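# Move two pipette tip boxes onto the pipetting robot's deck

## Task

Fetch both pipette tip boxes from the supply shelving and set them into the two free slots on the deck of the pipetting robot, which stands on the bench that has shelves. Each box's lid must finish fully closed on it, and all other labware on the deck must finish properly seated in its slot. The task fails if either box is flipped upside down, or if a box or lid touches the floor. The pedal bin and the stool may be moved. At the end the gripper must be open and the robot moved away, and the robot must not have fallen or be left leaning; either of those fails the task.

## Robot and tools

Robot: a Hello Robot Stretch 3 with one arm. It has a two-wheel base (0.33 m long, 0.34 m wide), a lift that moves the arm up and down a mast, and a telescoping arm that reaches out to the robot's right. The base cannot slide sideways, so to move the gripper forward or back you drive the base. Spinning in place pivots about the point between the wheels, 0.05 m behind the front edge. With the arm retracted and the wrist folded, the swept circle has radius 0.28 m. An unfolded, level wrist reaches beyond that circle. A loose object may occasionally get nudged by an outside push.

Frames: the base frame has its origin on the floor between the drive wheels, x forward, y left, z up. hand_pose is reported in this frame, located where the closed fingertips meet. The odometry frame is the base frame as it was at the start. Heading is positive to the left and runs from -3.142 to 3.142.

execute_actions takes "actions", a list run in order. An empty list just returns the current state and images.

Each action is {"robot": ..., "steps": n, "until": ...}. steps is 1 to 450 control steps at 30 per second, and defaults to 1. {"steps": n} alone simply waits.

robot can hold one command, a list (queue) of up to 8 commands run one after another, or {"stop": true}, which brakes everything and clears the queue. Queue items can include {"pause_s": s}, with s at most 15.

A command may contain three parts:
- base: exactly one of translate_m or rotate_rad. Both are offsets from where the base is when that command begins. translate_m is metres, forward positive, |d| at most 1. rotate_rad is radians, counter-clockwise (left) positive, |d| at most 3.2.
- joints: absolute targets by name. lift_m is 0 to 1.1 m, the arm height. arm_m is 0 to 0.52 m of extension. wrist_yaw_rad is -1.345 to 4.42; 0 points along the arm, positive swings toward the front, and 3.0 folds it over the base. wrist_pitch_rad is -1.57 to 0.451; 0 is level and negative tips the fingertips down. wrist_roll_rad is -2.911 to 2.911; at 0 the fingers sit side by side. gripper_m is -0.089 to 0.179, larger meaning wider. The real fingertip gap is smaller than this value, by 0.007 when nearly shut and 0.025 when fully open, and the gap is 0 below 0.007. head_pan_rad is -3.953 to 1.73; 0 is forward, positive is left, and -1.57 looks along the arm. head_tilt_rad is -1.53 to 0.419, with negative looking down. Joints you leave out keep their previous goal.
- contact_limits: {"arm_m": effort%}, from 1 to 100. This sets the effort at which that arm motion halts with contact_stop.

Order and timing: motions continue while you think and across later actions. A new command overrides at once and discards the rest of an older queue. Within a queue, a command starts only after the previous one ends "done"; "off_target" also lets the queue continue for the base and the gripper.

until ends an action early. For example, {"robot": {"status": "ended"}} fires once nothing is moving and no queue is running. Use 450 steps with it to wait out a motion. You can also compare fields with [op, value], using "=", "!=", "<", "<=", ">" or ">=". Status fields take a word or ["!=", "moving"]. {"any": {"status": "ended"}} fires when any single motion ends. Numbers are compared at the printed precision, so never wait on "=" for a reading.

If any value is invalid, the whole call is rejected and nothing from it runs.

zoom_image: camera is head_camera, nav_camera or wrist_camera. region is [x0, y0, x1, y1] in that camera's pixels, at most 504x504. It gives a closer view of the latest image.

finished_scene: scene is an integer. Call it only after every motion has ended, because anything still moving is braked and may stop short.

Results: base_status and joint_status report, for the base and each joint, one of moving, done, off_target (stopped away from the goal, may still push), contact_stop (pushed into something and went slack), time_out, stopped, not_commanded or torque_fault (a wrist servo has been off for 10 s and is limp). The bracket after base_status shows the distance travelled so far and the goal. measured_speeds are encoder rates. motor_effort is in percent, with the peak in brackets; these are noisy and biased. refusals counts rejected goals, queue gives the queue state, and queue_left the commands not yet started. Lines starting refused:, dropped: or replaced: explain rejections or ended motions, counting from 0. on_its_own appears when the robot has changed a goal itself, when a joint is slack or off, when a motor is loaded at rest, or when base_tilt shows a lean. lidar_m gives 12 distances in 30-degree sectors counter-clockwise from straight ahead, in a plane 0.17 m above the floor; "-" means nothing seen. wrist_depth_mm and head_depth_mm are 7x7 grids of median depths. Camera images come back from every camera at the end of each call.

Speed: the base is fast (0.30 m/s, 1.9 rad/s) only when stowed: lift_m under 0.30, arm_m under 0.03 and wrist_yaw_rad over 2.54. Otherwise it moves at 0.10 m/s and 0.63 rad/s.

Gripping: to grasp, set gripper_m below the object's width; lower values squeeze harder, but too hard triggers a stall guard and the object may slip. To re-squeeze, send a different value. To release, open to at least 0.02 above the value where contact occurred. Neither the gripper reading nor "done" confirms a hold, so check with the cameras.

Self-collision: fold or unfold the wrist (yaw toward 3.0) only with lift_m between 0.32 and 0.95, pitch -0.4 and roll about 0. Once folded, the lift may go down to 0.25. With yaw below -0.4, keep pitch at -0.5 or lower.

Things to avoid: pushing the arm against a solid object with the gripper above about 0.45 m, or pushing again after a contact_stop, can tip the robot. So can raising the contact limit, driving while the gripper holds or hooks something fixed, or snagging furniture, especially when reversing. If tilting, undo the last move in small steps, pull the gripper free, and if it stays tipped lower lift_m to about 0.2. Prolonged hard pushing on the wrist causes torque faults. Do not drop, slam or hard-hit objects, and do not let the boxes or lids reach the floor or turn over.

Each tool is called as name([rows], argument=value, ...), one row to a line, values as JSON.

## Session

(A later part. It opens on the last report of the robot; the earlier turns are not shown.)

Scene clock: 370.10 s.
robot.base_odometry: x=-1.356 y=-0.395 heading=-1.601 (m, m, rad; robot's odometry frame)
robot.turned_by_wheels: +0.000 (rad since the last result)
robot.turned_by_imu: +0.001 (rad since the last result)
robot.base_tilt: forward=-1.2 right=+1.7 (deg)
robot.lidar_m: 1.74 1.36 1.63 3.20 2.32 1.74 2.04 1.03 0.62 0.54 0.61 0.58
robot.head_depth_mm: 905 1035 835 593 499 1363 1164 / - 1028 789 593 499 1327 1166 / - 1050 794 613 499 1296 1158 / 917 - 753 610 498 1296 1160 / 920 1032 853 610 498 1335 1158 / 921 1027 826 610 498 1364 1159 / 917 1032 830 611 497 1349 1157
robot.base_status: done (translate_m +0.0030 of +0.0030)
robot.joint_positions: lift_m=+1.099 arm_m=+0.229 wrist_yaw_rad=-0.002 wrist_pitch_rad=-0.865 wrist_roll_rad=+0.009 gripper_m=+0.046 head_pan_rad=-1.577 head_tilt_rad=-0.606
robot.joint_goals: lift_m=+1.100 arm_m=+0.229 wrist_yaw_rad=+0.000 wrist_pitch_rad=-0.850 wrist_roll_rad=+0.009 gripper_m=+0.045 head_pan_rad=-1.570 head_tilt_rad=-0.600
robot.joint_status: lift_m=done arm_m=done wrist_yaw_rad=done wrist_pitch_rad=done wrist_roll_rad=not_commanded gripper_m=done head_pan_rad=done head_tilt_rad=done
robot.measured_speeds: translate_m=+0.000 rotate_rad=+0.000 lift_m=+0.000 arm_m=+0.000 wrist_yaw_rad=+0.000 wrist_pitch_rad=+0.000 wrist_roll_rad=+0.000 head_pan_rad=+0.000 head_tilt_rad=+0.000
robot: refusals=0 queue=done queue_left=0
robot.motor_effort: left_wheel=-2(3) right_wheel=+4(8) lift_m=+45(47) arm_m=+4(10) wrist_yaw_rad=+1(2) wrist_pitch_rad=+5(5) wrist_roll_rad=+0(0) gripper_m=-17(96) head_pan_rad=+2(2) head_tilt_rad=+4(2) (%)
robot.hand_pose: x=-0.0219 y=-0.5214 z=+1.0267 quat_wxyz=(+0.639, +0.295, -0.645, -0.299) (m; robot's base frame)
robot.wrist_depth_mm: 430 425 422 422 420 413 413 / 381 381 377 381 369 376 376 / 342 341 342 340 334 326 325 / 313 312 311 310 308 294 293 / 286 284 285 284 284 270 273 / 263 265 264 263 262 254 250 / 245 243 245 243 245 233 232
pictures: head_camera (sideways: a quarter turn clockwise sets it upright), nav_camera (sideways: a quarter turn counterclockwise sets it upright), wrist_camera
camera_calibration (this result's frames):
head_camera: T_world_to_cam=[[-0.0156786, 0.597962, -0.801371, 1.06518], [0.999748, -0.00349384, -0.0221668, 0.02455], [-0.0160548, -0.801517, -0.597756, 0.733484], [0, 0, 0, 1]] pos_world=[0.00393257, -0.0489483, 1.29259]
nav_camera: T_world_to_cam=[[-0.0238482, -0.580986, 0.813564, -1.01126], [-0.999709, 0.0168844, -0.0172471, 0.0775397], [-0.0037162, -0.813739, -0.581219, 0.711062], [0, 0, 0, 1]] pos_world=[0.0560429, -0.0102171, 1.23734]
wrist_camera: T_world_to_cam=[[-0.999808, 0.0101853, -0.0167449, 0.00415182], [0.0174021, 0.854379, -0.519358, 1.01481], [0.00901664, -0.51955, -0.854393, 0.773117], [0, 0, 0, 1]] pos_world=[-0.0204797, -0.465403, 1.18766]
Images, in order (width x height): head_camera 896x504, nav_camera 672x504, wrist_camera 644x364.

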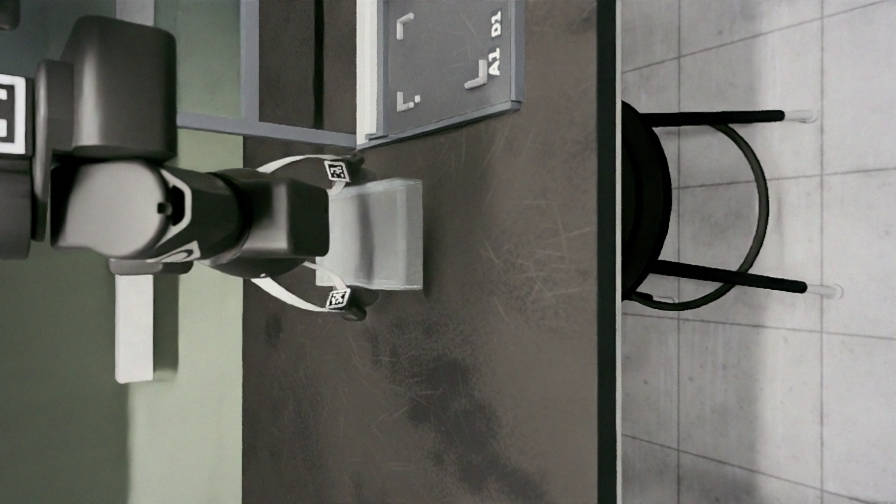

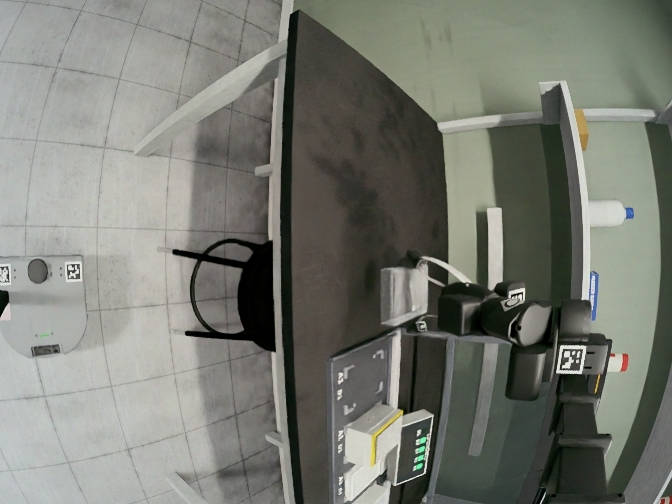

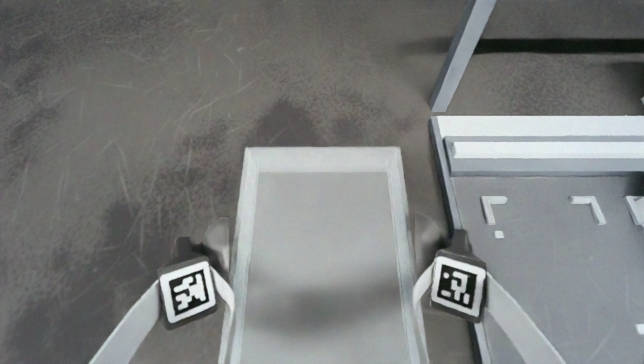

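execute_actions([
  {"robot":[{"base":{"translate_m":-0.308},"joints":{"arm_m":0.246}},{"joints":{"lift_m":1.09}}],"steps":450,"until":{"robot":{"status":"ended"}}},
  {"steps":5},
])

zoom_image(camera="wrist_camera", region=[200, 120, 450, 364])

zoom_image(camera="head_camera", region=[300, 130, 520, 340])

Scene clock: 378.90 s.
robot.base_odometry: x=-1.346 y=-0.088 heading=-1.601 (m, m, rad; robot's odometry frame)
robot.turned_by_wheels: +0.000 (rad since the last result)
robot.turned_by_imu: +0.001 (rad since the last result)
robot.base_tilt: forward=-1.0 right=+1.9 (deg)
robot.lidar_m: 2.04 1.63 2.07 3.21 2.19 1.48 1.73 0.75 1.07 0.57 0.64 0.83
robot.head_depth_mm: 916 1022 710 571 498 1355 1166 / - 1040 676 570 499 1367 1163 / - - 674 550 499 1364 1163 / 914 - 680 533 497 1356 1162 / 919 1011 830 591 499 1299 1161 / 916 990 788 592 499 1300 1156 / 902 1024 827 611 497 1263 1149
robot.base_status: done (translate_m -0.3080 of -0.3080)
robot.joint_positions: lift_m=+1.090 arm_m=+0.246 wrist_yaw_rad=-0.002 wrist_pitch_rad=-0.865 wrist_roll_rad=+0.009 gripper_m=+0.046 head_pan_rad=-1.577 head_tilt_rad=-0.606
robot.joint_goals: lift_m=+1.090 arm_m=+0.246 wrist_yaw_rad=+0.000 wrist_pitch_rad=-0.850 wrist_roll_rad=+0.009 gripper_m=+0.045 head_pan_rad=-1.570 head_tilt_rad=-0.600
robot.joint_status: lift_m=done arm_m=done wrist_yaw_rad=done wrist_pitch_rad=done wrist_roll_rad=not_commanded gripper_m=done head_pan_rad=done head_tilt_rad=done
robot.measured_speeds: translate_m=+0.000 rotate_rad=+0.000 lift_m=+0.000 arm_m=+0.000 wrist_yaw_rad=+0.000 wrist_pitch_rad=+0.000 wrist_roll_rad=+0.000 head_pan_rad=+0.000 head_tilt_rad=+0.000
robot: refusals=0 queue=done queue_left=0
robot.motor_effort: left_wheel=-2(6) right_wheel=+3(4) lift_m=+31(45) arm_m=+4(3) wrist_yaw_rad=+1(1) wrist_pitch_rad=+5(5) wrist_roll_rad=+0(0) gripper_m=-17(17) head_pan_rad=+4(3) head_tilt_rad=+2(2) (%)
robot.hand_pose: x=-0.0219 y=-0.5384 z=+1.0183 quat_wxyz=(+0.639, +0.295, -0.645, -0.299) (m; robot's base frame)
robot.wrist_depth_mm: 402 405 402 413 408 409 406 / 371 359 367 364 247 246 245 / 332 321 315 315 247 247 247 / 302 283 284 280 279 280 278 / 275 266 263 196 252 252 248 / 249 245 191 181 213 233 235 / 227 225 223 168 214 217 220
pictures: head_camera (sideways: a quarter turn clockwise sets it upright), nav_camera (sideways: a quarter turn counterclockwise sets it upright), wrist_camera
camera_calibration (this result's frames):
head_camera: T_world_to_cam=[[-0.0156788, 0.597961, -0.801372, 1.06518], [0.999748, -0.00349361, -0.0221668, 0.02455], [-0.0160546, -0.801517, -0.597756, 0.733484], [0, 0, 0, 1]] pos_world=[0.00393258, -0.0489483, 1.29259]
nav_camera: T_world_to_cam=[[-0.023848, -0.580986, 0.813564, -1.01126], [-0.999709, 0.0168841, -0.0172471, 0.0775397], [-0.00371601, -0.813739, -0.581219, 0.711062], [0, 0, 0, 1]] pos_world=[0.0560429, -0.0102171, 1.23734]
wrist_camera: T_world_to_cam=[[-0.999811, 0.00986096, -0.0167448, 0.00405653], [0.0171249, 0.854385, -0.519358, 1.02494], [0.00918516, -0.519547, -0.854393, 0.757065], [0, 0, 0, 1]] pos_world=[-0.0204499, -0.482401, 1.17921]
Images, in order (width x height): head_camera 896x504, nav_camera 672x504, wrist_camera 644x364.

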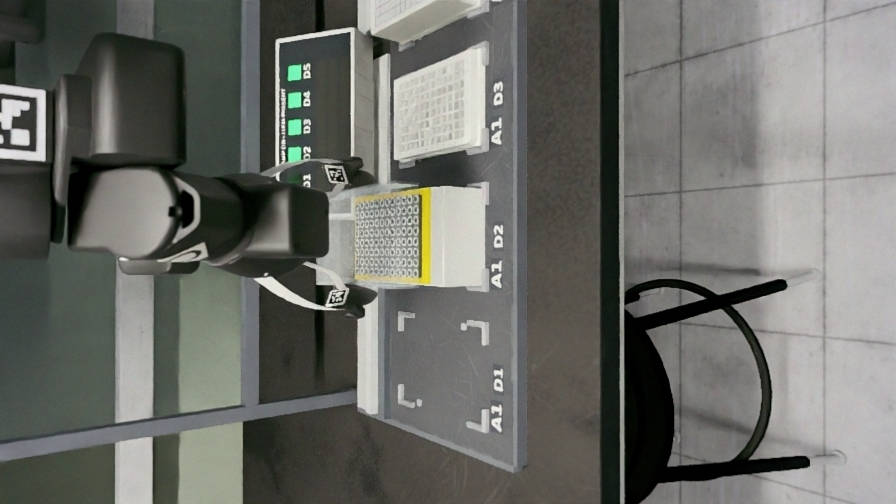

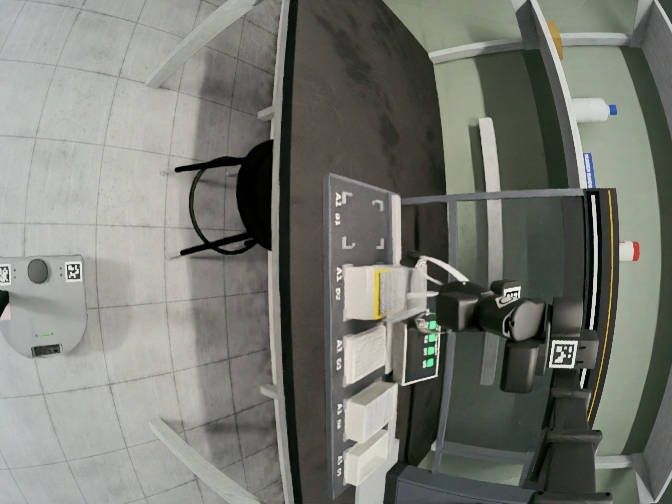

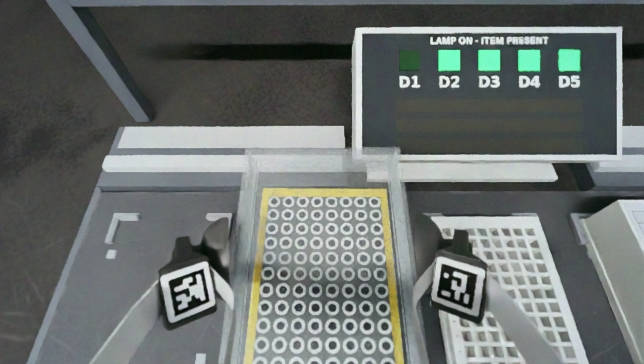

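Region (200, 120, 450, 364) of wrist_camera's 644x364 image, scaled by 2.016; it fills the top 492 rows of this view, and the rest is white.

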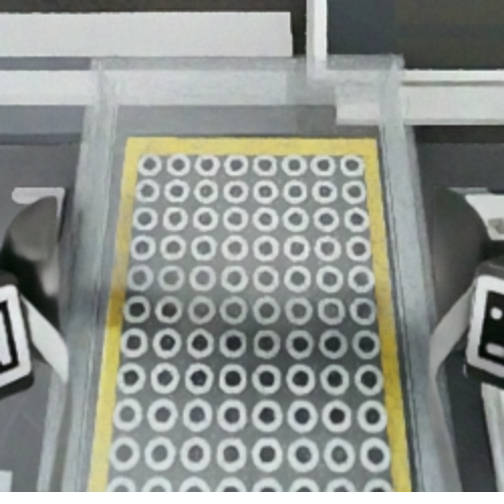

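Region (300, 130, 520, 340) of head_camera's 896x504 image, scaled by 2.291, with more detail than that image has; it fills the top 481 rows of this view, and the rest is white.

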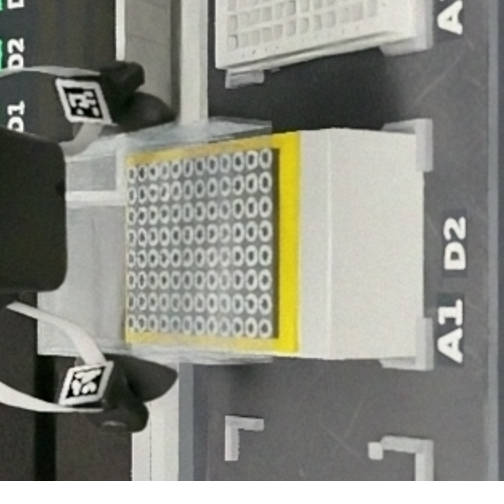

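execute_actions([
  {"robot":[{"base":{"translate_m":0.0025},"joints":{"wrist_yaw_rad":-0.021,"lift_m":1.084}}],"steps":450,"until":{"robot":{"status":"ended"}}},
  {"steps":8},
])

zoom_image(camera="wrist_camera", region=[200, 120, 450, 364])

zoom_image(camera="head_camera", region=[300, 130, 520, 340])

Scene clock: 386.23 s.
robot.base_odometry: x=-1.347 y=-0.090 heading=-1.601 (m, m, rad; robot's odometry frame)
robot.turned_by_wheels: +0.000 (rad since the last result)
robot.turned_by_imu: +0.001 (rad since the last result)
robot.base_tilt: forward=-1.0 right=+1.9 (deg)
robot.lidar_m: 2.04 1.63 2.08 3.20 2.19 1.49 1.73 0.75 1.07 0.57 0.64 0.83
robot.head_depth_mm: 929 1012 710 571 499 1367 1166 / - 1047 676 571 498 1358 1163 / - - 666 551 499 1361 1159 / 915 - 752 531 498 1334 1159 / 915 1007 827 590 499 1297 1163 / 913 992 786 591 497 1296 1162 / 906 1024 827 609 497 1300 1137
robot.base_status: done (translate_m +0.0025 of +0.0025)
robot.joint_positions: lift_m=+1.084 arm_m=+0.246 wrist_yaw_rad=-0.019 wrist_pitch_rad=-0.865 wrist_roll_rad=+0.009 gripper_m=+0.046 head_pan_rad=-1.577 head_tilt_rad=-0.606
robot.joint_goals: lift_m=+1.084 arm_m=+0.246 wrist_yaw_rad=-0.021 wrist_pitch_rad=-0.850 wrist_roll_rad=+0.009 gripper_m=+0.045 head_pan_rad=-1.570 head_tilt_rad=-0.600
robot.joint_status: lift_m=done arm_m=done wrist_yaw_rad=done wrist_pitch_rad=done wrist_roll_rad=not_commanded gripper_m=done head_pan_rad=done head_tilt_rad=done
robot.measured_speeds: translate_m=+0.000 rotate_rad=+0.000 lift_m=+0.000 arm_m=+0.000 wrist_yaw_rad=+0.000 wrist_pitch_rad=+0.000 wrist_roll_rad=+0.000 head_pan_rad=+0.000 head_tilt_rad=+0.000
robot: refusals=0 queue=done queue_left=0
robot.motor_effort: left_wheel=-2(4) right_wheel=+3(8) lift_m=+31(32) arm_m=+5(5) wrist_yaw_rad=-2(4) wrist_pitch_rad=+5(5) wrist_roll_rad=+0(0) gripper_m=-17(17) head_pan_rad=+3(3) head_tilt_rad=+4(3) (%)
robot.hand_pose: x=-0.0244 y=-0.5384 z=+1.0123 quat_wxyz=(+0.636, +0.289, -0.647, -0.304) (m; robot's base frame)
robot.wrist_depth_mm: 387 404 400 401 243 243 389 / 362 355 359 355 243 242 244 / 326 308 310 309 243 242 243 / 295 273 274 273 289 290 276 / 266 257 258 190 246 246 246 / 244 238 185 175 181 236 228 / 223 220 217 163 211 208 216
pictures: head_camera (sideways: a quarter turn clockwise sets it upright), nav_camera (sideways: a quarter turn counterclockwise sets it upright), wrist_camera
camera_calibration (this result's frames):
head_camera: T_world_to_cam=[[-0.0156786, 0.597961, -0.801371, 1.06518], [0.999748, -0.00349396, -0.0221668, 0.02455], [-0.0160549, -0.801517, -0.597756, 0.733484], [0, 0, 0, 1]] pos_world=[0.00393256, -0.0489483, 1.29259]
nav_camera: T_world_to_cam=[[-0.0238482, -0.580986, 0.813564, -1.01126], [-0.999709, 0.0168845, -0.0172471, 0.0775397], [-0.0037163, -0.813739, -0.581219, 0.711062], [0, 0, 0, 1]] pos_world=[0.0560429, -0.0102171, 1.23734]
wrist_camera: T_world_to_cam=[[-0.999494, 0.027052, -0.016745, 0.0106783], [0.0318142, 0.853964, -0.519358, 1.02197], [0.000249953, -0.519628, -0.854393, 0.75172], [0, 0, 0, 1]] pos_world=[-0.0220283, -0.482404, 1.17321]
Images, in order (width x height): head_camera 896x504, nav_camera 672x504, wrist_camera 644x364.

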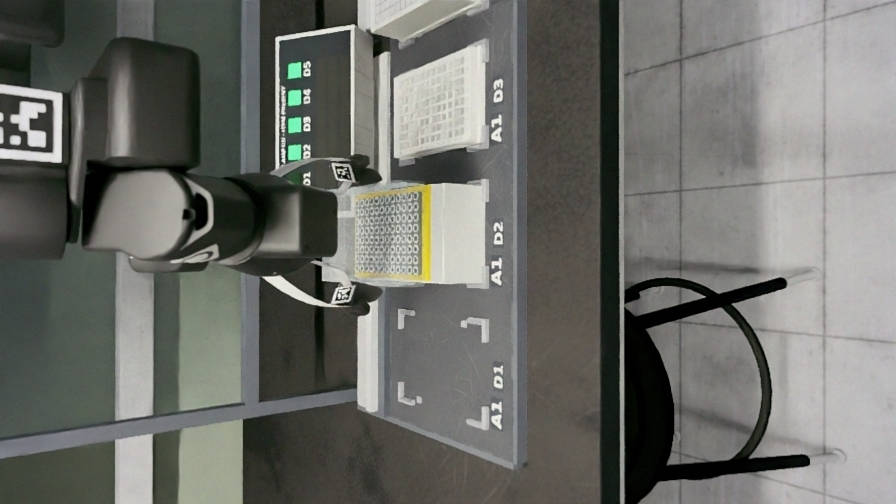

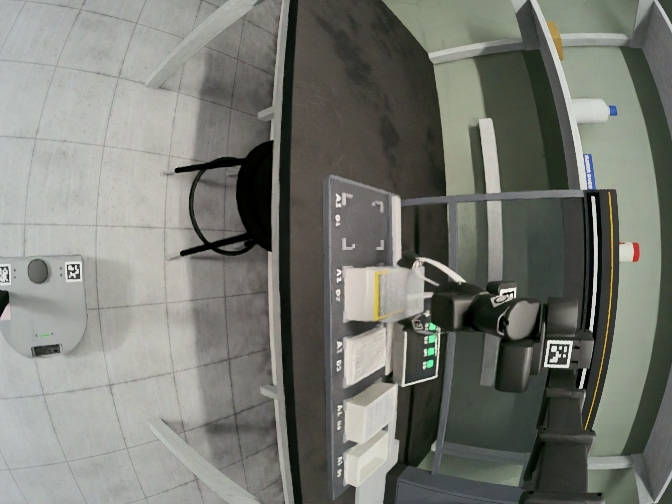

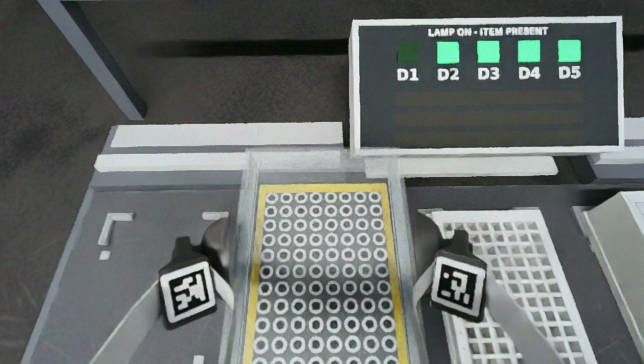

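Region (200, 120, 450, 364) of wrist_camera's 644x364 image, scaled by 2.016; it fills the top 492 rows of this view, and the rest is white.

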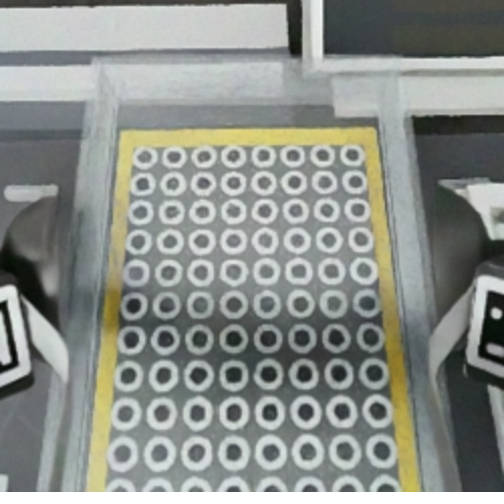

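Region (300, 130, 520, 340) of head_camera's 896x504 image, scaled by 2.291, with more detail than that image has; it fills the top 481 rows of this view, and the rest is white.

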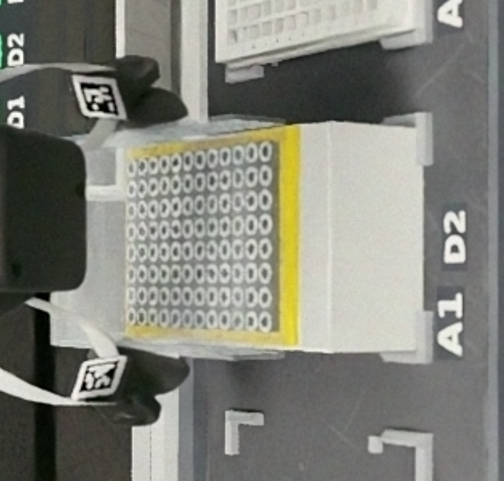

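execute_actions([
  {"robot":[{"joints":{"arm_m":0.2415}},{"joints":{"lift_m":1.080}}],"steps":450,"until":{"robot":{"status":"ended"}}},
  {"steps":8},
])

zoom_image(camera="wrist_camera", region=[200, 120, 450, 364])

zoom_image(camera="head_camera", region=[300, 130, 520, 340])

Scene clock: 397.27 s.
robot.base_odometry: x=-1.347 y=-0.090 heading=-1.601 (m, m, rad; robot's odometry frame)
robot.turned_by_wheels: +0.000 (rad since the last result)
robot.turned_by_imu: +0.001 (rad since the last result)
robot.base_tilt: forward=-1.0 right=+2.1 (deg)
robot.lidar_m: 2.04 1.63 2.07 3.20 2.19 1.49 1.73 0.75 1.07 0.57 0.64 0.83
robot.head_depth_mm: 937 1012 712 572 500 1364 1161 / - 863 676 571 500 1358 1165 / - - 665 551 498 1362 1167 / 925 1006 600 531 498 1325 1170 / 916 1008 832 591 500 1299 1164 / 916 994 787 593 498 1292 1160 / 905 1026 831 609 498 1298 1139
robot.base_status: done (translate_m +0.0025 of +0.0025)
robot.joint_positions: lift_m=+1.080 arm_m=+0.242 wrist_yaw_rad=-0.019 wrist_pitch_rad=-0.865 wrist_roll_rad=+0.009 gripper_m=+0.046 head_pan_rad=-1.577 head_tilt_rad=-0.606
robot.joint_goals: lift_m=+1.080 arm_m=+0.241 wrist_yaw_rad=-0.021 wrist_pitch_rad=-0.850 wrist_roll_rad=+0.009 gripper_m=+0.045 head_pan_rad=-1.570 head_tilt_rad=-0.600
robot.joint_status: lift_m=done arm_m=done wrist_yaw_rad=done wrist_pitch_rad=done wrist_roll_rad=not_commanded gripper_m=done head_pan_rad=done head_tilt_rad=done
robot.measured_speeds: translate_m=+0.000 rotate_rad=+0.000 lift_m=+0.000 arm_m=+0.000 wrist_yaw_rad=+0.000 wrist_pitch_rad=+0.000 wrist_roll_rad=+0.000 head_pan_rad=+0.000 head_tilt_rad=+0.000
robot: refusals=0 queue=done queue_left=0
robot.motor_effort: left_wheel=-2(2) right_wheel=+2(3) lift_m=+31(31) arm_m=-6(10) wrist_yaw_rad=-2(2) wrist_pitch_rad=+5(5) wrist_roll_rad=+0(0) gripper_m=-17(17) head_pan_rad=+2(3) head_tilt_rad=+3(3) (%)
robot.hand_pose: x=-0.0244 y=-0.5346 z=+1.0083 quat_wxyz=(+0.636, +0.289, -0.647, -0.304) (m; robot's base frame)
robot.wrist_depth_mm: 379 400 397 394 243 242 240 / 356 347 355 354 242 242 241 / 319 306 302 303 243 241 242 / 291 273 273 207 276 273 274 / 263 254 250 185 242 240 244 / 238 235 181 172 175 222 225 / 218 216 212 160 209 206 211
pictures: head_camera (sideways: a quarter turn clockwise sets it upright), nav_camera (sideways: a quarter turn counterclockwise sets it upright), wrist_camera
camera_calibration (this result's frames):
head_camera: T_world_to_cam=[[-0.0156787, 0.597961, -0.801371, 1.06518], [0.999748, -0.00349372, -0.0221668, 0.02455], [-0.0160547, -0.801517, -0.597756, 0.733484], [0, 0, 0, 1]] pos_world=[0.00393257, -0.0489483, 1.29259]
nav_camera: T_world_to_cam=[[-0.0238481, -0.580986, 0.813564, -1.01126], [-0.999709, 0.0168843, -0.0172471, 0.0775397], [-0.0037161, -0.813739, -0.581219, 0.711062], [0, 0, 0, 1]] pos_world=[0.0560429, -0.0102171, 1.23734]
wrist_camera: T_world_to_cam=[[-0.999494, 0.0270587, -0.0167449, 0.0105099], [0.0318198, 0.853964, -0.519358, 1.01662], [0.00024637, -0.519628, -0.854393, 0.750296], [0, 0, 0, 1]] pos_world=[-0.0220289, -0.478565, 1.16921]
Images, in order (width x height): head_camera 896x504, nav_camera 672x504, wrist_camera 644x364.

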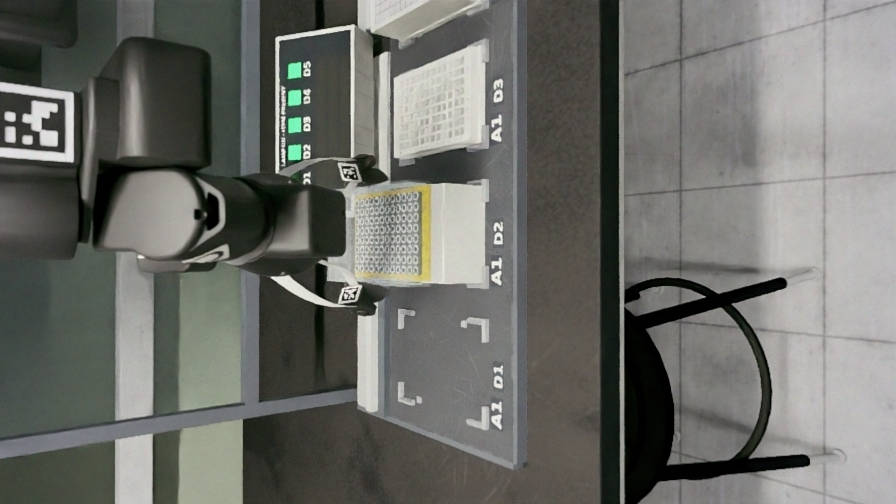

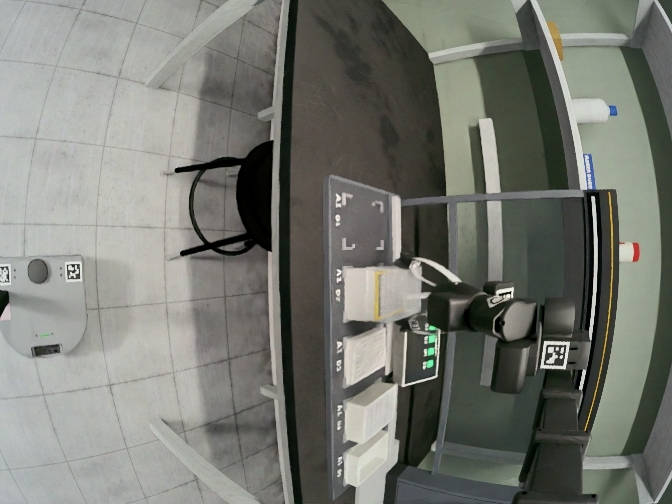

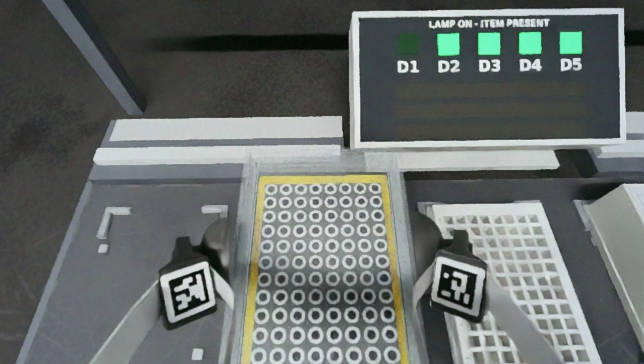

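Region (200, 120, 450, 364) of wrist_camera's 644x364 image, scaled by 2.016; it fills the top 492 rows of this view, and the rest is white.

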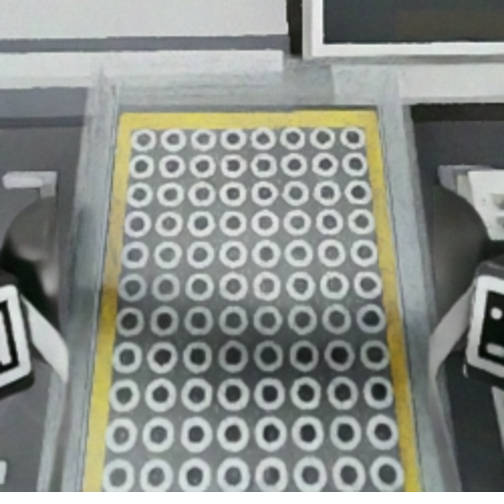

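Region (300, 130, 520, 340) of head_camera's 896x504 image, scaled by 2.291, with more detail than that image has; it fills the top 481 rows of this view, and the rest is white.

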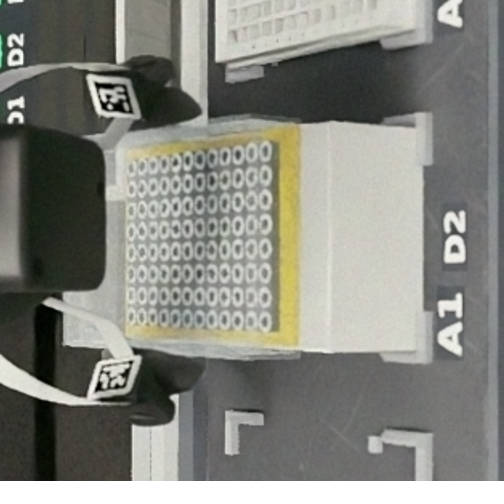

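execute_actions(actions=[])

Scene clock: 408.63 s.
robot.base_odometry: x=-1.347 y=-0.090 heading=-1.601 (m, m, rad; robot's odometry frame)
robot.turned_by_wheels: +0.000 (rad since the last result)
robot.turned_by_imu: +0.000 (rad since the last result)
robot.base_tilt: forward=-1.1 right=+2.1 (deg)
robot.lidar_m: 2.04 1.63 2.08 3.20 2.18 1.48 1.73 0.75 1.07 0.57 0.64 0.83
robot.head_depth_mm: 934 1015 709 572 499 1361 1166 / - 869 675 571 500 1363 1162 / - - 665 549 499 1363 1164 / 917 1011 602 530 499 1328 1158 / 916 1007 830 591 497 1298 1160 / 919 998 789 590 498 1295 1156 / 907 1024 827 609 499 1295 1142
robot.base_status: done (translate_m +0.0025 of +0.0025)
robot.joint_positions: lift_m=+1.080 arm_m=+0.242 wrist_yaw_rad=-0.019 wrist_pitch_rad=-0.865 wrist_roll_rad=+0.009 gripper_m=+0.046 head_pan_rad=-1.577 head_tilt_rad=-0.606
robot.joint_goals: lift_m=+1.080 arm_m=+0.241 wrist_yaw_rad=-0.021 wrist_pitch_rad=-0.850 wrist_roll_rad=+0.009 gripper_m=+0.045 head_pan_rad=-1.570 head_tilt_rad=-0.600
robot.joint_status: lift_m=done arm_m=done wrist_yaw_rad=done wrist_pitch_rad=done wrist_roll_rad=not_commanded gripper_m=done head_pan_rad=done head_tilt_rad=done
robot.measured_speeds: translate_m=+0.000 rotate_rad=+0.000 lift_m=+0.000 arm_m=+0.000 wrist_yaw_rad=+0.000 wrist_pitch_rad=+0.000 wrist_roll_rad=+0.000 head_pan_rad=+0.000 head_tilt_rad=+0.000
robot: refusals=0 queue=done queue_left=0
robot.motor_effort: left_wheel=-2(2) right_wheel=+3(3) lift_m=+31(31) arm_m=-6(6) wrist_yaw_rad=-2(2) wrist_pitch_rad=+5(5) wrist_roll_rad=+0(0) gripper_m=-17(17) head_pan_rad=+2(2) head_tilt_rad=+3(3) (%)
robot.hand_pose: x=-0.0244 y=-0.5346 z=+1.0083 quat_wxyz=(+0.636, +0.289, -0.647, -0.304) (m; robot's base frame)
robot.wrist_depth_mm: 377 395 395 392 241 242 241 / 355 346 352 352 241 240 242 / 320 305 303 302 242 243 241 / 290 274 274 206 274 274 271 / 262 253 250 185 243 239 243 / 239 234 180 172 175 223 225 / 218 215 213 160 209 207 212
pictures: head_camera (sideways: a quarter turn clockwise sets it upright), nav_camera (sideways: a quarter turn counterclockwise sets it upright), wrist_camera
camera_calibration (this result's frames):
head_camera: T_world_to_cam=[[-0.0156786, 0.597962, -0.801371, 1.06518], [0.999748, -0.00349384, -0.0221668, 0.02455], [-0.0160548, -0.801517, -0.597756, 0.733484], [0, 0, 0, 1]] pos_world=[0.00393257, -0.0489483, 1.29259]
nav_camera: T_world_to_cam=[[-0.0238482, -0.580986, 0.813564, -1.01126], [-0.999709, 0.0168844, -0.0172471, 0.0775397], [-0.0037162, -0.813738, -0.581219, 0.711062], [0, 0, 0, 1]] pos_world=[0.0560429, -0.0102171, 1.23734]
wrist_camera: T_world_to_cam=[[-0.999494, 0.0270587, -0.0167449, 0.0105099], [0.0318199, 0.853964, -0.519358, 1.01662], [0.000246343, -0.519628, -0.854393, 0.750296], [0, 0, 0, 1]] pos_world=[-0.0220289, -0.478565, 1.16921]
Images, in order (width x height): head_camera 896x504, nav_camera 672x504, wrist_camera 644x364.

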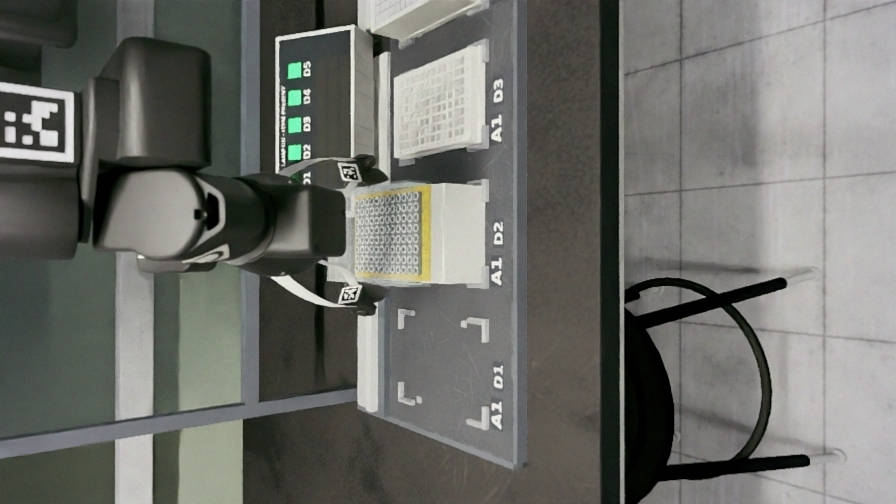

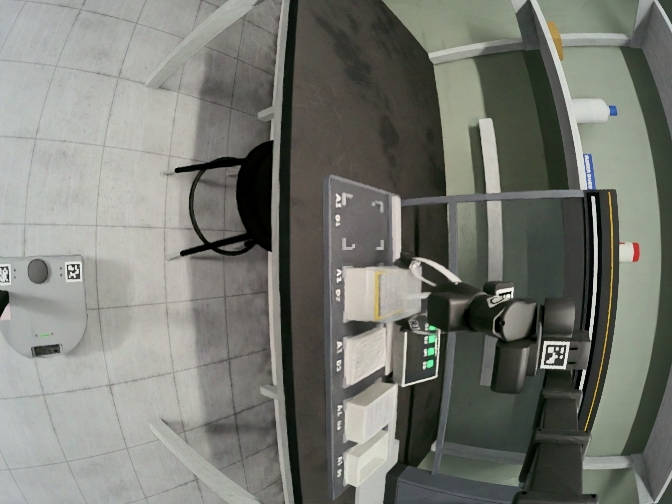

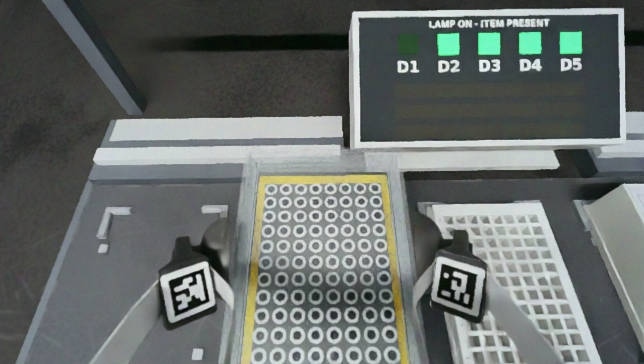

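execute_actions([
  {"robot":{"joints":{"lift_m":1.073}},"steps":100,"until":{"robot":{"status":"ended"}}},
])

zoom_image(camera="wrist_camera", region=[200, 120, 450, 364])

zoom_image(camera="head_camera", region=[300, 130, 520, 340])

Scene clock: 412.17 s.
robot.base_odometry: x=-1.347 y=-0.090 heading=-1.601 (m, m, rad; robot's odometry frame)
robot.turned_by_wheels: +0.000 (rad since the last result)
robot.turned_by_imu: +0.000 (rad since the last result)
robot.base_tilt: forward=-0.9 right=+1.8 (deg)
robot.lidar_m: 2.04 1.63 2.07 3.20 2.19 1.49 1.73 0.75 1.06 0.57 0.64 0.83
robot.head_depth_mm: 932 1012 707 571 498 1358 1161 / - 863 674 570 500 1362 1163 / - - 663 551 499 1364 1165 / 921 1008 601 531 499 1322 1165 / 916 1007 853 592 498 1290 1163 / 917 995 788 591 497 1300 1162 / 902 1027 826 610 497 1289 1139
robot.base_status: done (translate_m +0.0025 of +0.0025)
robot.joint_positions: lift_m=+1.073 arm_m=+0.242 wrist_yaw_rad=-0.019 wrist_pitch_rad=-0.858 wrist_roll_rad=+0.009 gripper_m=+0.046 head_pan_rad=-1.577 head_tilt_rad=-0.606
robot.joint_goals: lift_m=+1.073 arm_m=+0.241 wrist_yaw_rad=-0.021 wrist_pitch_rad=-0.850 wrist_roll_rad=+0.009 gripper_m=+0.045 head_pan_rad=-1.570 head_tilt_rad=-0.600
robot.joint_status: lift_m=done arm_m=done wrist_yaw_rad=done wrist_pitch_rad=done wrist_roll_rad=not_commanded gripper_m=done head_pan_rad=done head_tilt_rad=done
robot.measured_speeds: translate_m=+0.000 rotate_rad=+0.000 lift_m=+0.000 arm_m=+0.000 wrist_yaw_rad=+0.000 wrist_pitch_rad=+0.000 wrist_roll_rad=+0.000 head_pan_rad=+0.000 head_tilt_rad=+0.000
robot: refusals=0 queue=done queue_left=0
robot.motor_effort: left_wheel=-2(2) right_wheel=+3(3) lift_m=+30(31) arm_m=-4(5) wrist_yaw_rad=-2(2) wrist_pitch_rad=+2(5) wrist_roll_rad=+0(0) gripper_m=-17(17) head_pan_rad=+3(4) head_tilt_rad=+2(3) (%)
robot.hand_pose: x=-0.0245 y=-0.5360 z=+1.0023 quat_wxyz=(+0.637, +0.287, -0.648, -0.302) (m; robot's base frame)
robot.wrist_depth_mm: 372 389 391 389 237 236 237 / 346 340 346 343 236 236 236 / 314 300 299 298 236 236 236 / 285 269 268 195 268 269 266 / 258 247 244 180 239 235 237 / 230 229 171 166 168 217 222 / 213 212 183 154 205 204 205
pictures: head_camera (sideways: a quarter turn clockwise sets it upright), nav_camera (sideways: a quarter turn counterclockwise sets it upright), wrist_camera
camera_calibration (this result's frames):
head_camera: T_world_to_cam=[[-0.0156783, 0.597962, -0.801371, 1.06518], [0.999748, -0.00349431, -0.0221668, 0.02455], [-0.0160552, -0.801517, -0.597756, 0.733484], [0, 0, 0, 1]] pos_world=[0.00393255, -0.0489483, 1.29259]
nav_camera: T_world_to_cam=[[-0.0238484, -0.580986, 0.813564, -1.01126], [-0.999709, 0.0168849, -0.0172471, 0.0775397], [-0.00371659, -0.813738, -0.581219, 0.711062], [0, 0, 0, 1]] pos_world=[0.0560429, -0.0102171, 1.23734]
wrist_camera: T_world_to_cam=[[-0.999486, 0.027299, -0.0168, 0.0105512], [0.0320542, 0.850223, -0.525446, 1.01887], [-0.0000604397, -0.525715, -0.850661, 0.737489], [0, 0, 0, 1]] pos_world=[-0.0220688, -0.478847, 1.16289]
Images, in order (width x height): head_camera 896x504, nav_camera 672x504, wrist_camera 644x364.

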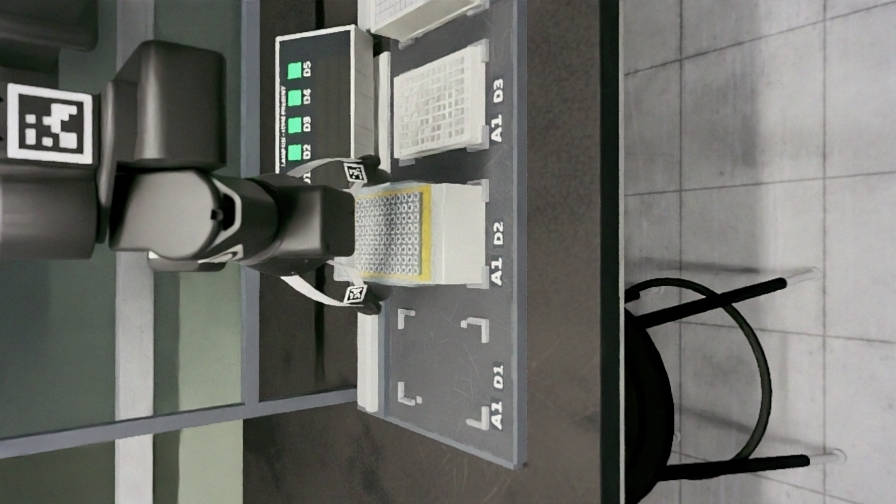

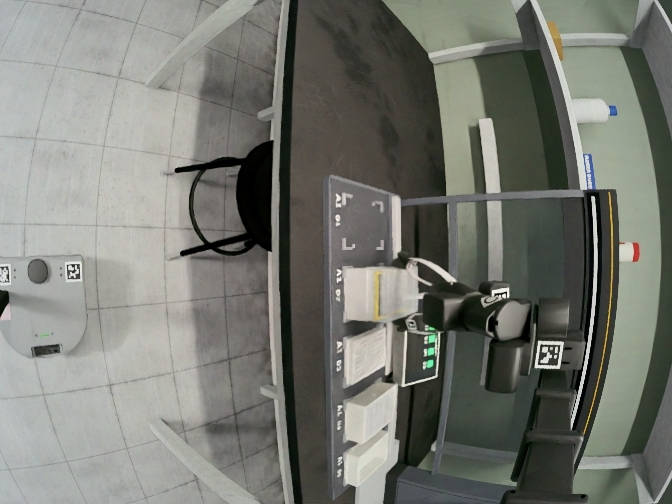

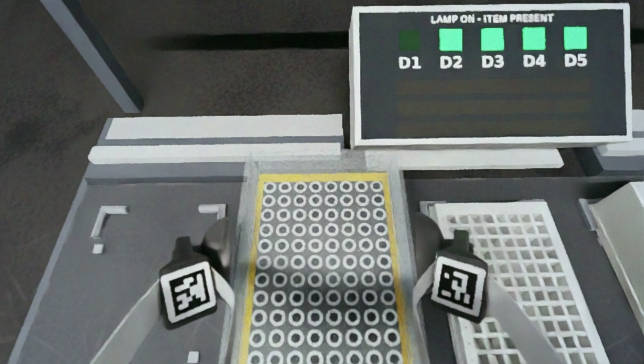

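Region (200, 120, 450, 364) of wrist_camera's 644x364 image, scaled by 2.016; it fills the top 492 rows of this view, and the rest is white.

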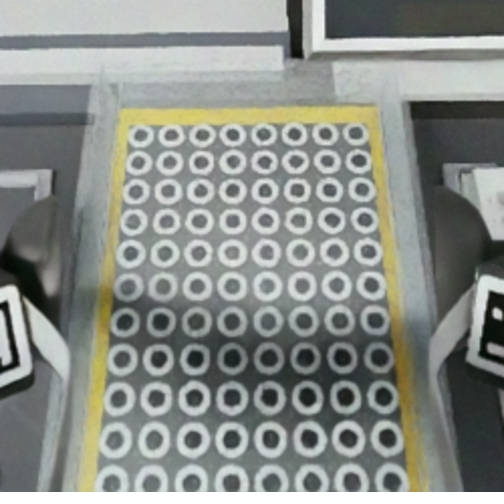

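Region (300, 130, 520, 340) of head_camera's 896x504 image, scaled by 2.291, with more detail than that image has; it fills the top 481 rows of this view, and the rest is white.

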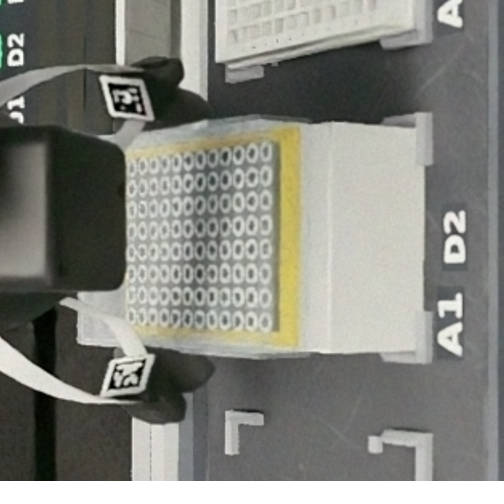

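execute_actions([
  {"robot":[{"joints":{"lift_m":1.078}},{"joints":{"arm_m":0.2395},"base":{"translate_m":0.001}},{"joints":{"lift_m":1.072}}],"steps":200,"until":{"robot":{"status":"ended"}}},
])

zoom_image(camera="wrist_camera", region=[200, 120, 450, 364])

zoom_image(camera="head_camera", region=[300, 130, 520, 340])

Scene clock: 421.03 s.
robot.base_odometry: x=-1.347 y=-0.091 heading=-1.601 (m, m, rad; robot's odometry frame)
robot.turned_by_wheels: +0.000 (rad since the last result)
robot.turned_by_imu: +0.001 (rad since the last result)
robot.base_tilt: forward=-0.9 right=+1.8 (deg)
robot.lidar_m: 2.04 1.63 2.07 3.18 2.19 1.49 1.73 0.75 1.07 0.57 0.64 0.83
robot.head_depth_mm: 930 1012 702 573 501 1358 1168 / - - 675 571 500 1361 1164 / - - 665 550 500 1359 1159 / 923 1001 602 533 498 1321 1159 / 915 1010 849 592 498 1301 1161 / 905 990 788 592 498 1286 1160 / 900 1028 828 609 498 1295 1160
robot.base_status: done (translate_m +0.0010 of +0.0010)
robot.joint_positions: lift_m=+1.072 arm_m=+0.240 wrist_yaw_rad=-0.020 wrist_pitch_rad=-0.852 wrist_roll_rad=+0.009 gripper_m=+0.046 head_pan_rad=-1.577 head_tilt_rad=-0.605
robot.joint_goals: lift_m=+1.072 arm_m=+0.239 wrist_yaw_rad=-0.021 wrist_pitch_rad=-0.850 wrist_roll_rad=+0.009 gripper_m=+0.045 head_pan_rad=-1.570 head_tilt_rad=-0.600
robot.joint_status: lift_m=done arm_m=done wrist_yaw_rad=done wrist_pitch_rad=done wrist_roll_rad=not_commanded gripper_m=done head_pan_rad=done head_tilt_rad=done
robot.measured_speeds: translate_m=+0.000 rotate_rad=+0.000 lift_m=+0.000 arm_m=+0.000 wrist_yaw_rad=+0.000 wrist_pitch_rad=+0.000 wrist_roll_rad=+0.000 head_pan_rad=+0.000 head_tilt_rad=+0.000
robot: refusals=0 queue=done queue_left=0
robot.motor_effort: left_wheel=-2(5) right_wheel=+4(8) lift_m=+26(47) arm_m=-4(8) wrist_yaw_rad=-1(2) wrist_pitch_rad=+0(4) wrist_roll_rad=+0(0) gripper_m=-17(17) head_pan_rad=+2(1) head_tilt_rad=+2(3) (%)
robot.hand_pose: x=-0.0246 y=-0.5353 z=+1.0025 quat_wxyz=(+0.638, +0.284, -0.649, -0.300) (m; robot's base frame)
robot.wrist_depth_mm: 377 396 397 394 239 239 240 / 353 341 350 349 239 239 238 / 318 302 301 300 238 237 238 / 285 270 269 197 271 270 268 / 258 250 244 180 239 238 237 / 230 229 174 166 169 218 224 / 213 212 207 154 183 204 204
pictures: head_camera (sideways: a quarter turn clockwise sets it upright), nav_camera (sideways: a quarter turn counterclockwise sets it upright), wrist_camera
camera_calibration (this result's frames):
head_camera: T_world_to_cam=[[-0.0156791, 0.597835, -0.801466, 1.0653], [0.999748, -0.00349782, -0.0221672, 0.0245505], [-0.0160557, -0.801612, -0.597629, 0.733319], [0, 0, 0, 1]] pos_world=[0.00393254, -0.0489498, 1.2926]
nav_camera: T_world_to_cam=[[-0.0238477, -0.580857, 0.813656, -1.01138], [-0.999709, 0.0168821, -0.0172489, 0.077542], [-0.00371713, -0.81383, -0.581091, 0.710895], [0, 0, 0, 1]] pos_world=[0.0560428, -0.0102274, 1.23735]
wrist_camera: T_world_to_cam=[[-0.999473, 0.0277383, -0.0168506, 0.0107116], [0.0324522, 0.846719, -0.53105, 1.02213], [-0.000462733, -0.531317, -0.847173, 0.731431], [0, 0, 0, 1]] pos_world=[-0.022126, -0.477133, 1.16263]
Images, in order (width x height): head_camera 896x504, nav_camera 672x504, wrist_camera 644x364.

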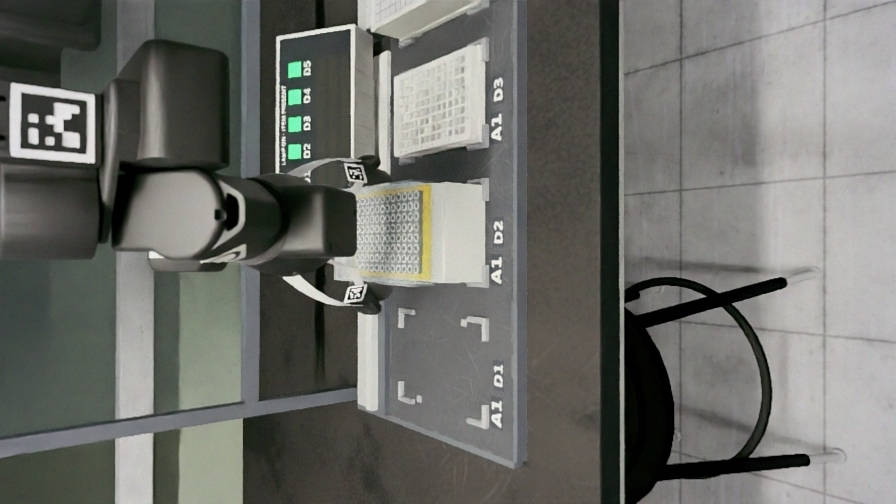

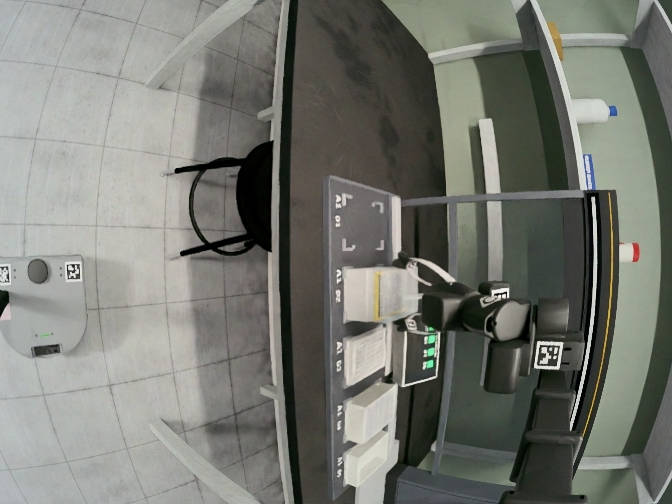

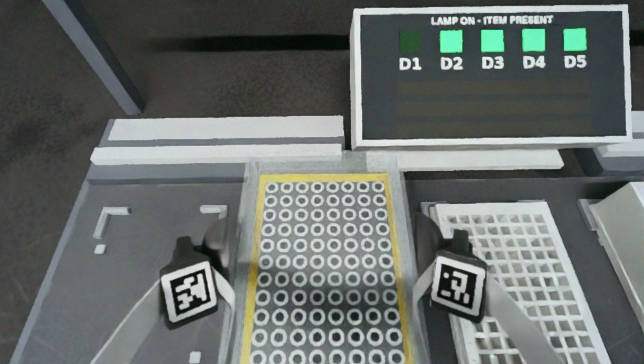

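Region (200, 120, 450, 364) of wrist_camera's 644x364 image, scaled by 2.016; it fills the top 492 rows of this view, and the rest is white.

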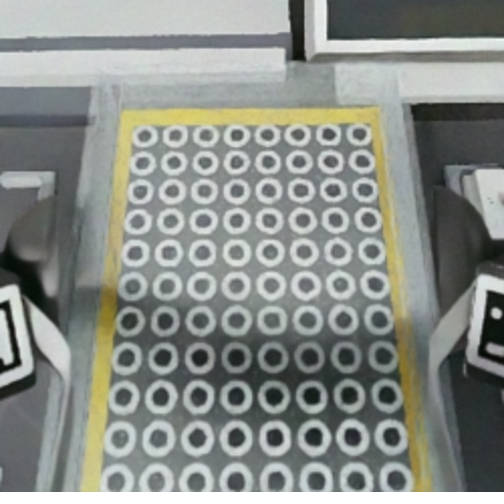

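Region (300, 130, 520, 340) of head_camera's 896x504 image, scaled by 2.291, with more detail than that image has; it fills the top 481 rows of this view, and the rest is white.

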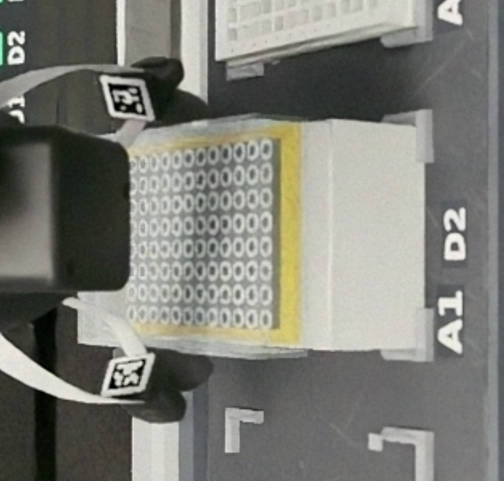

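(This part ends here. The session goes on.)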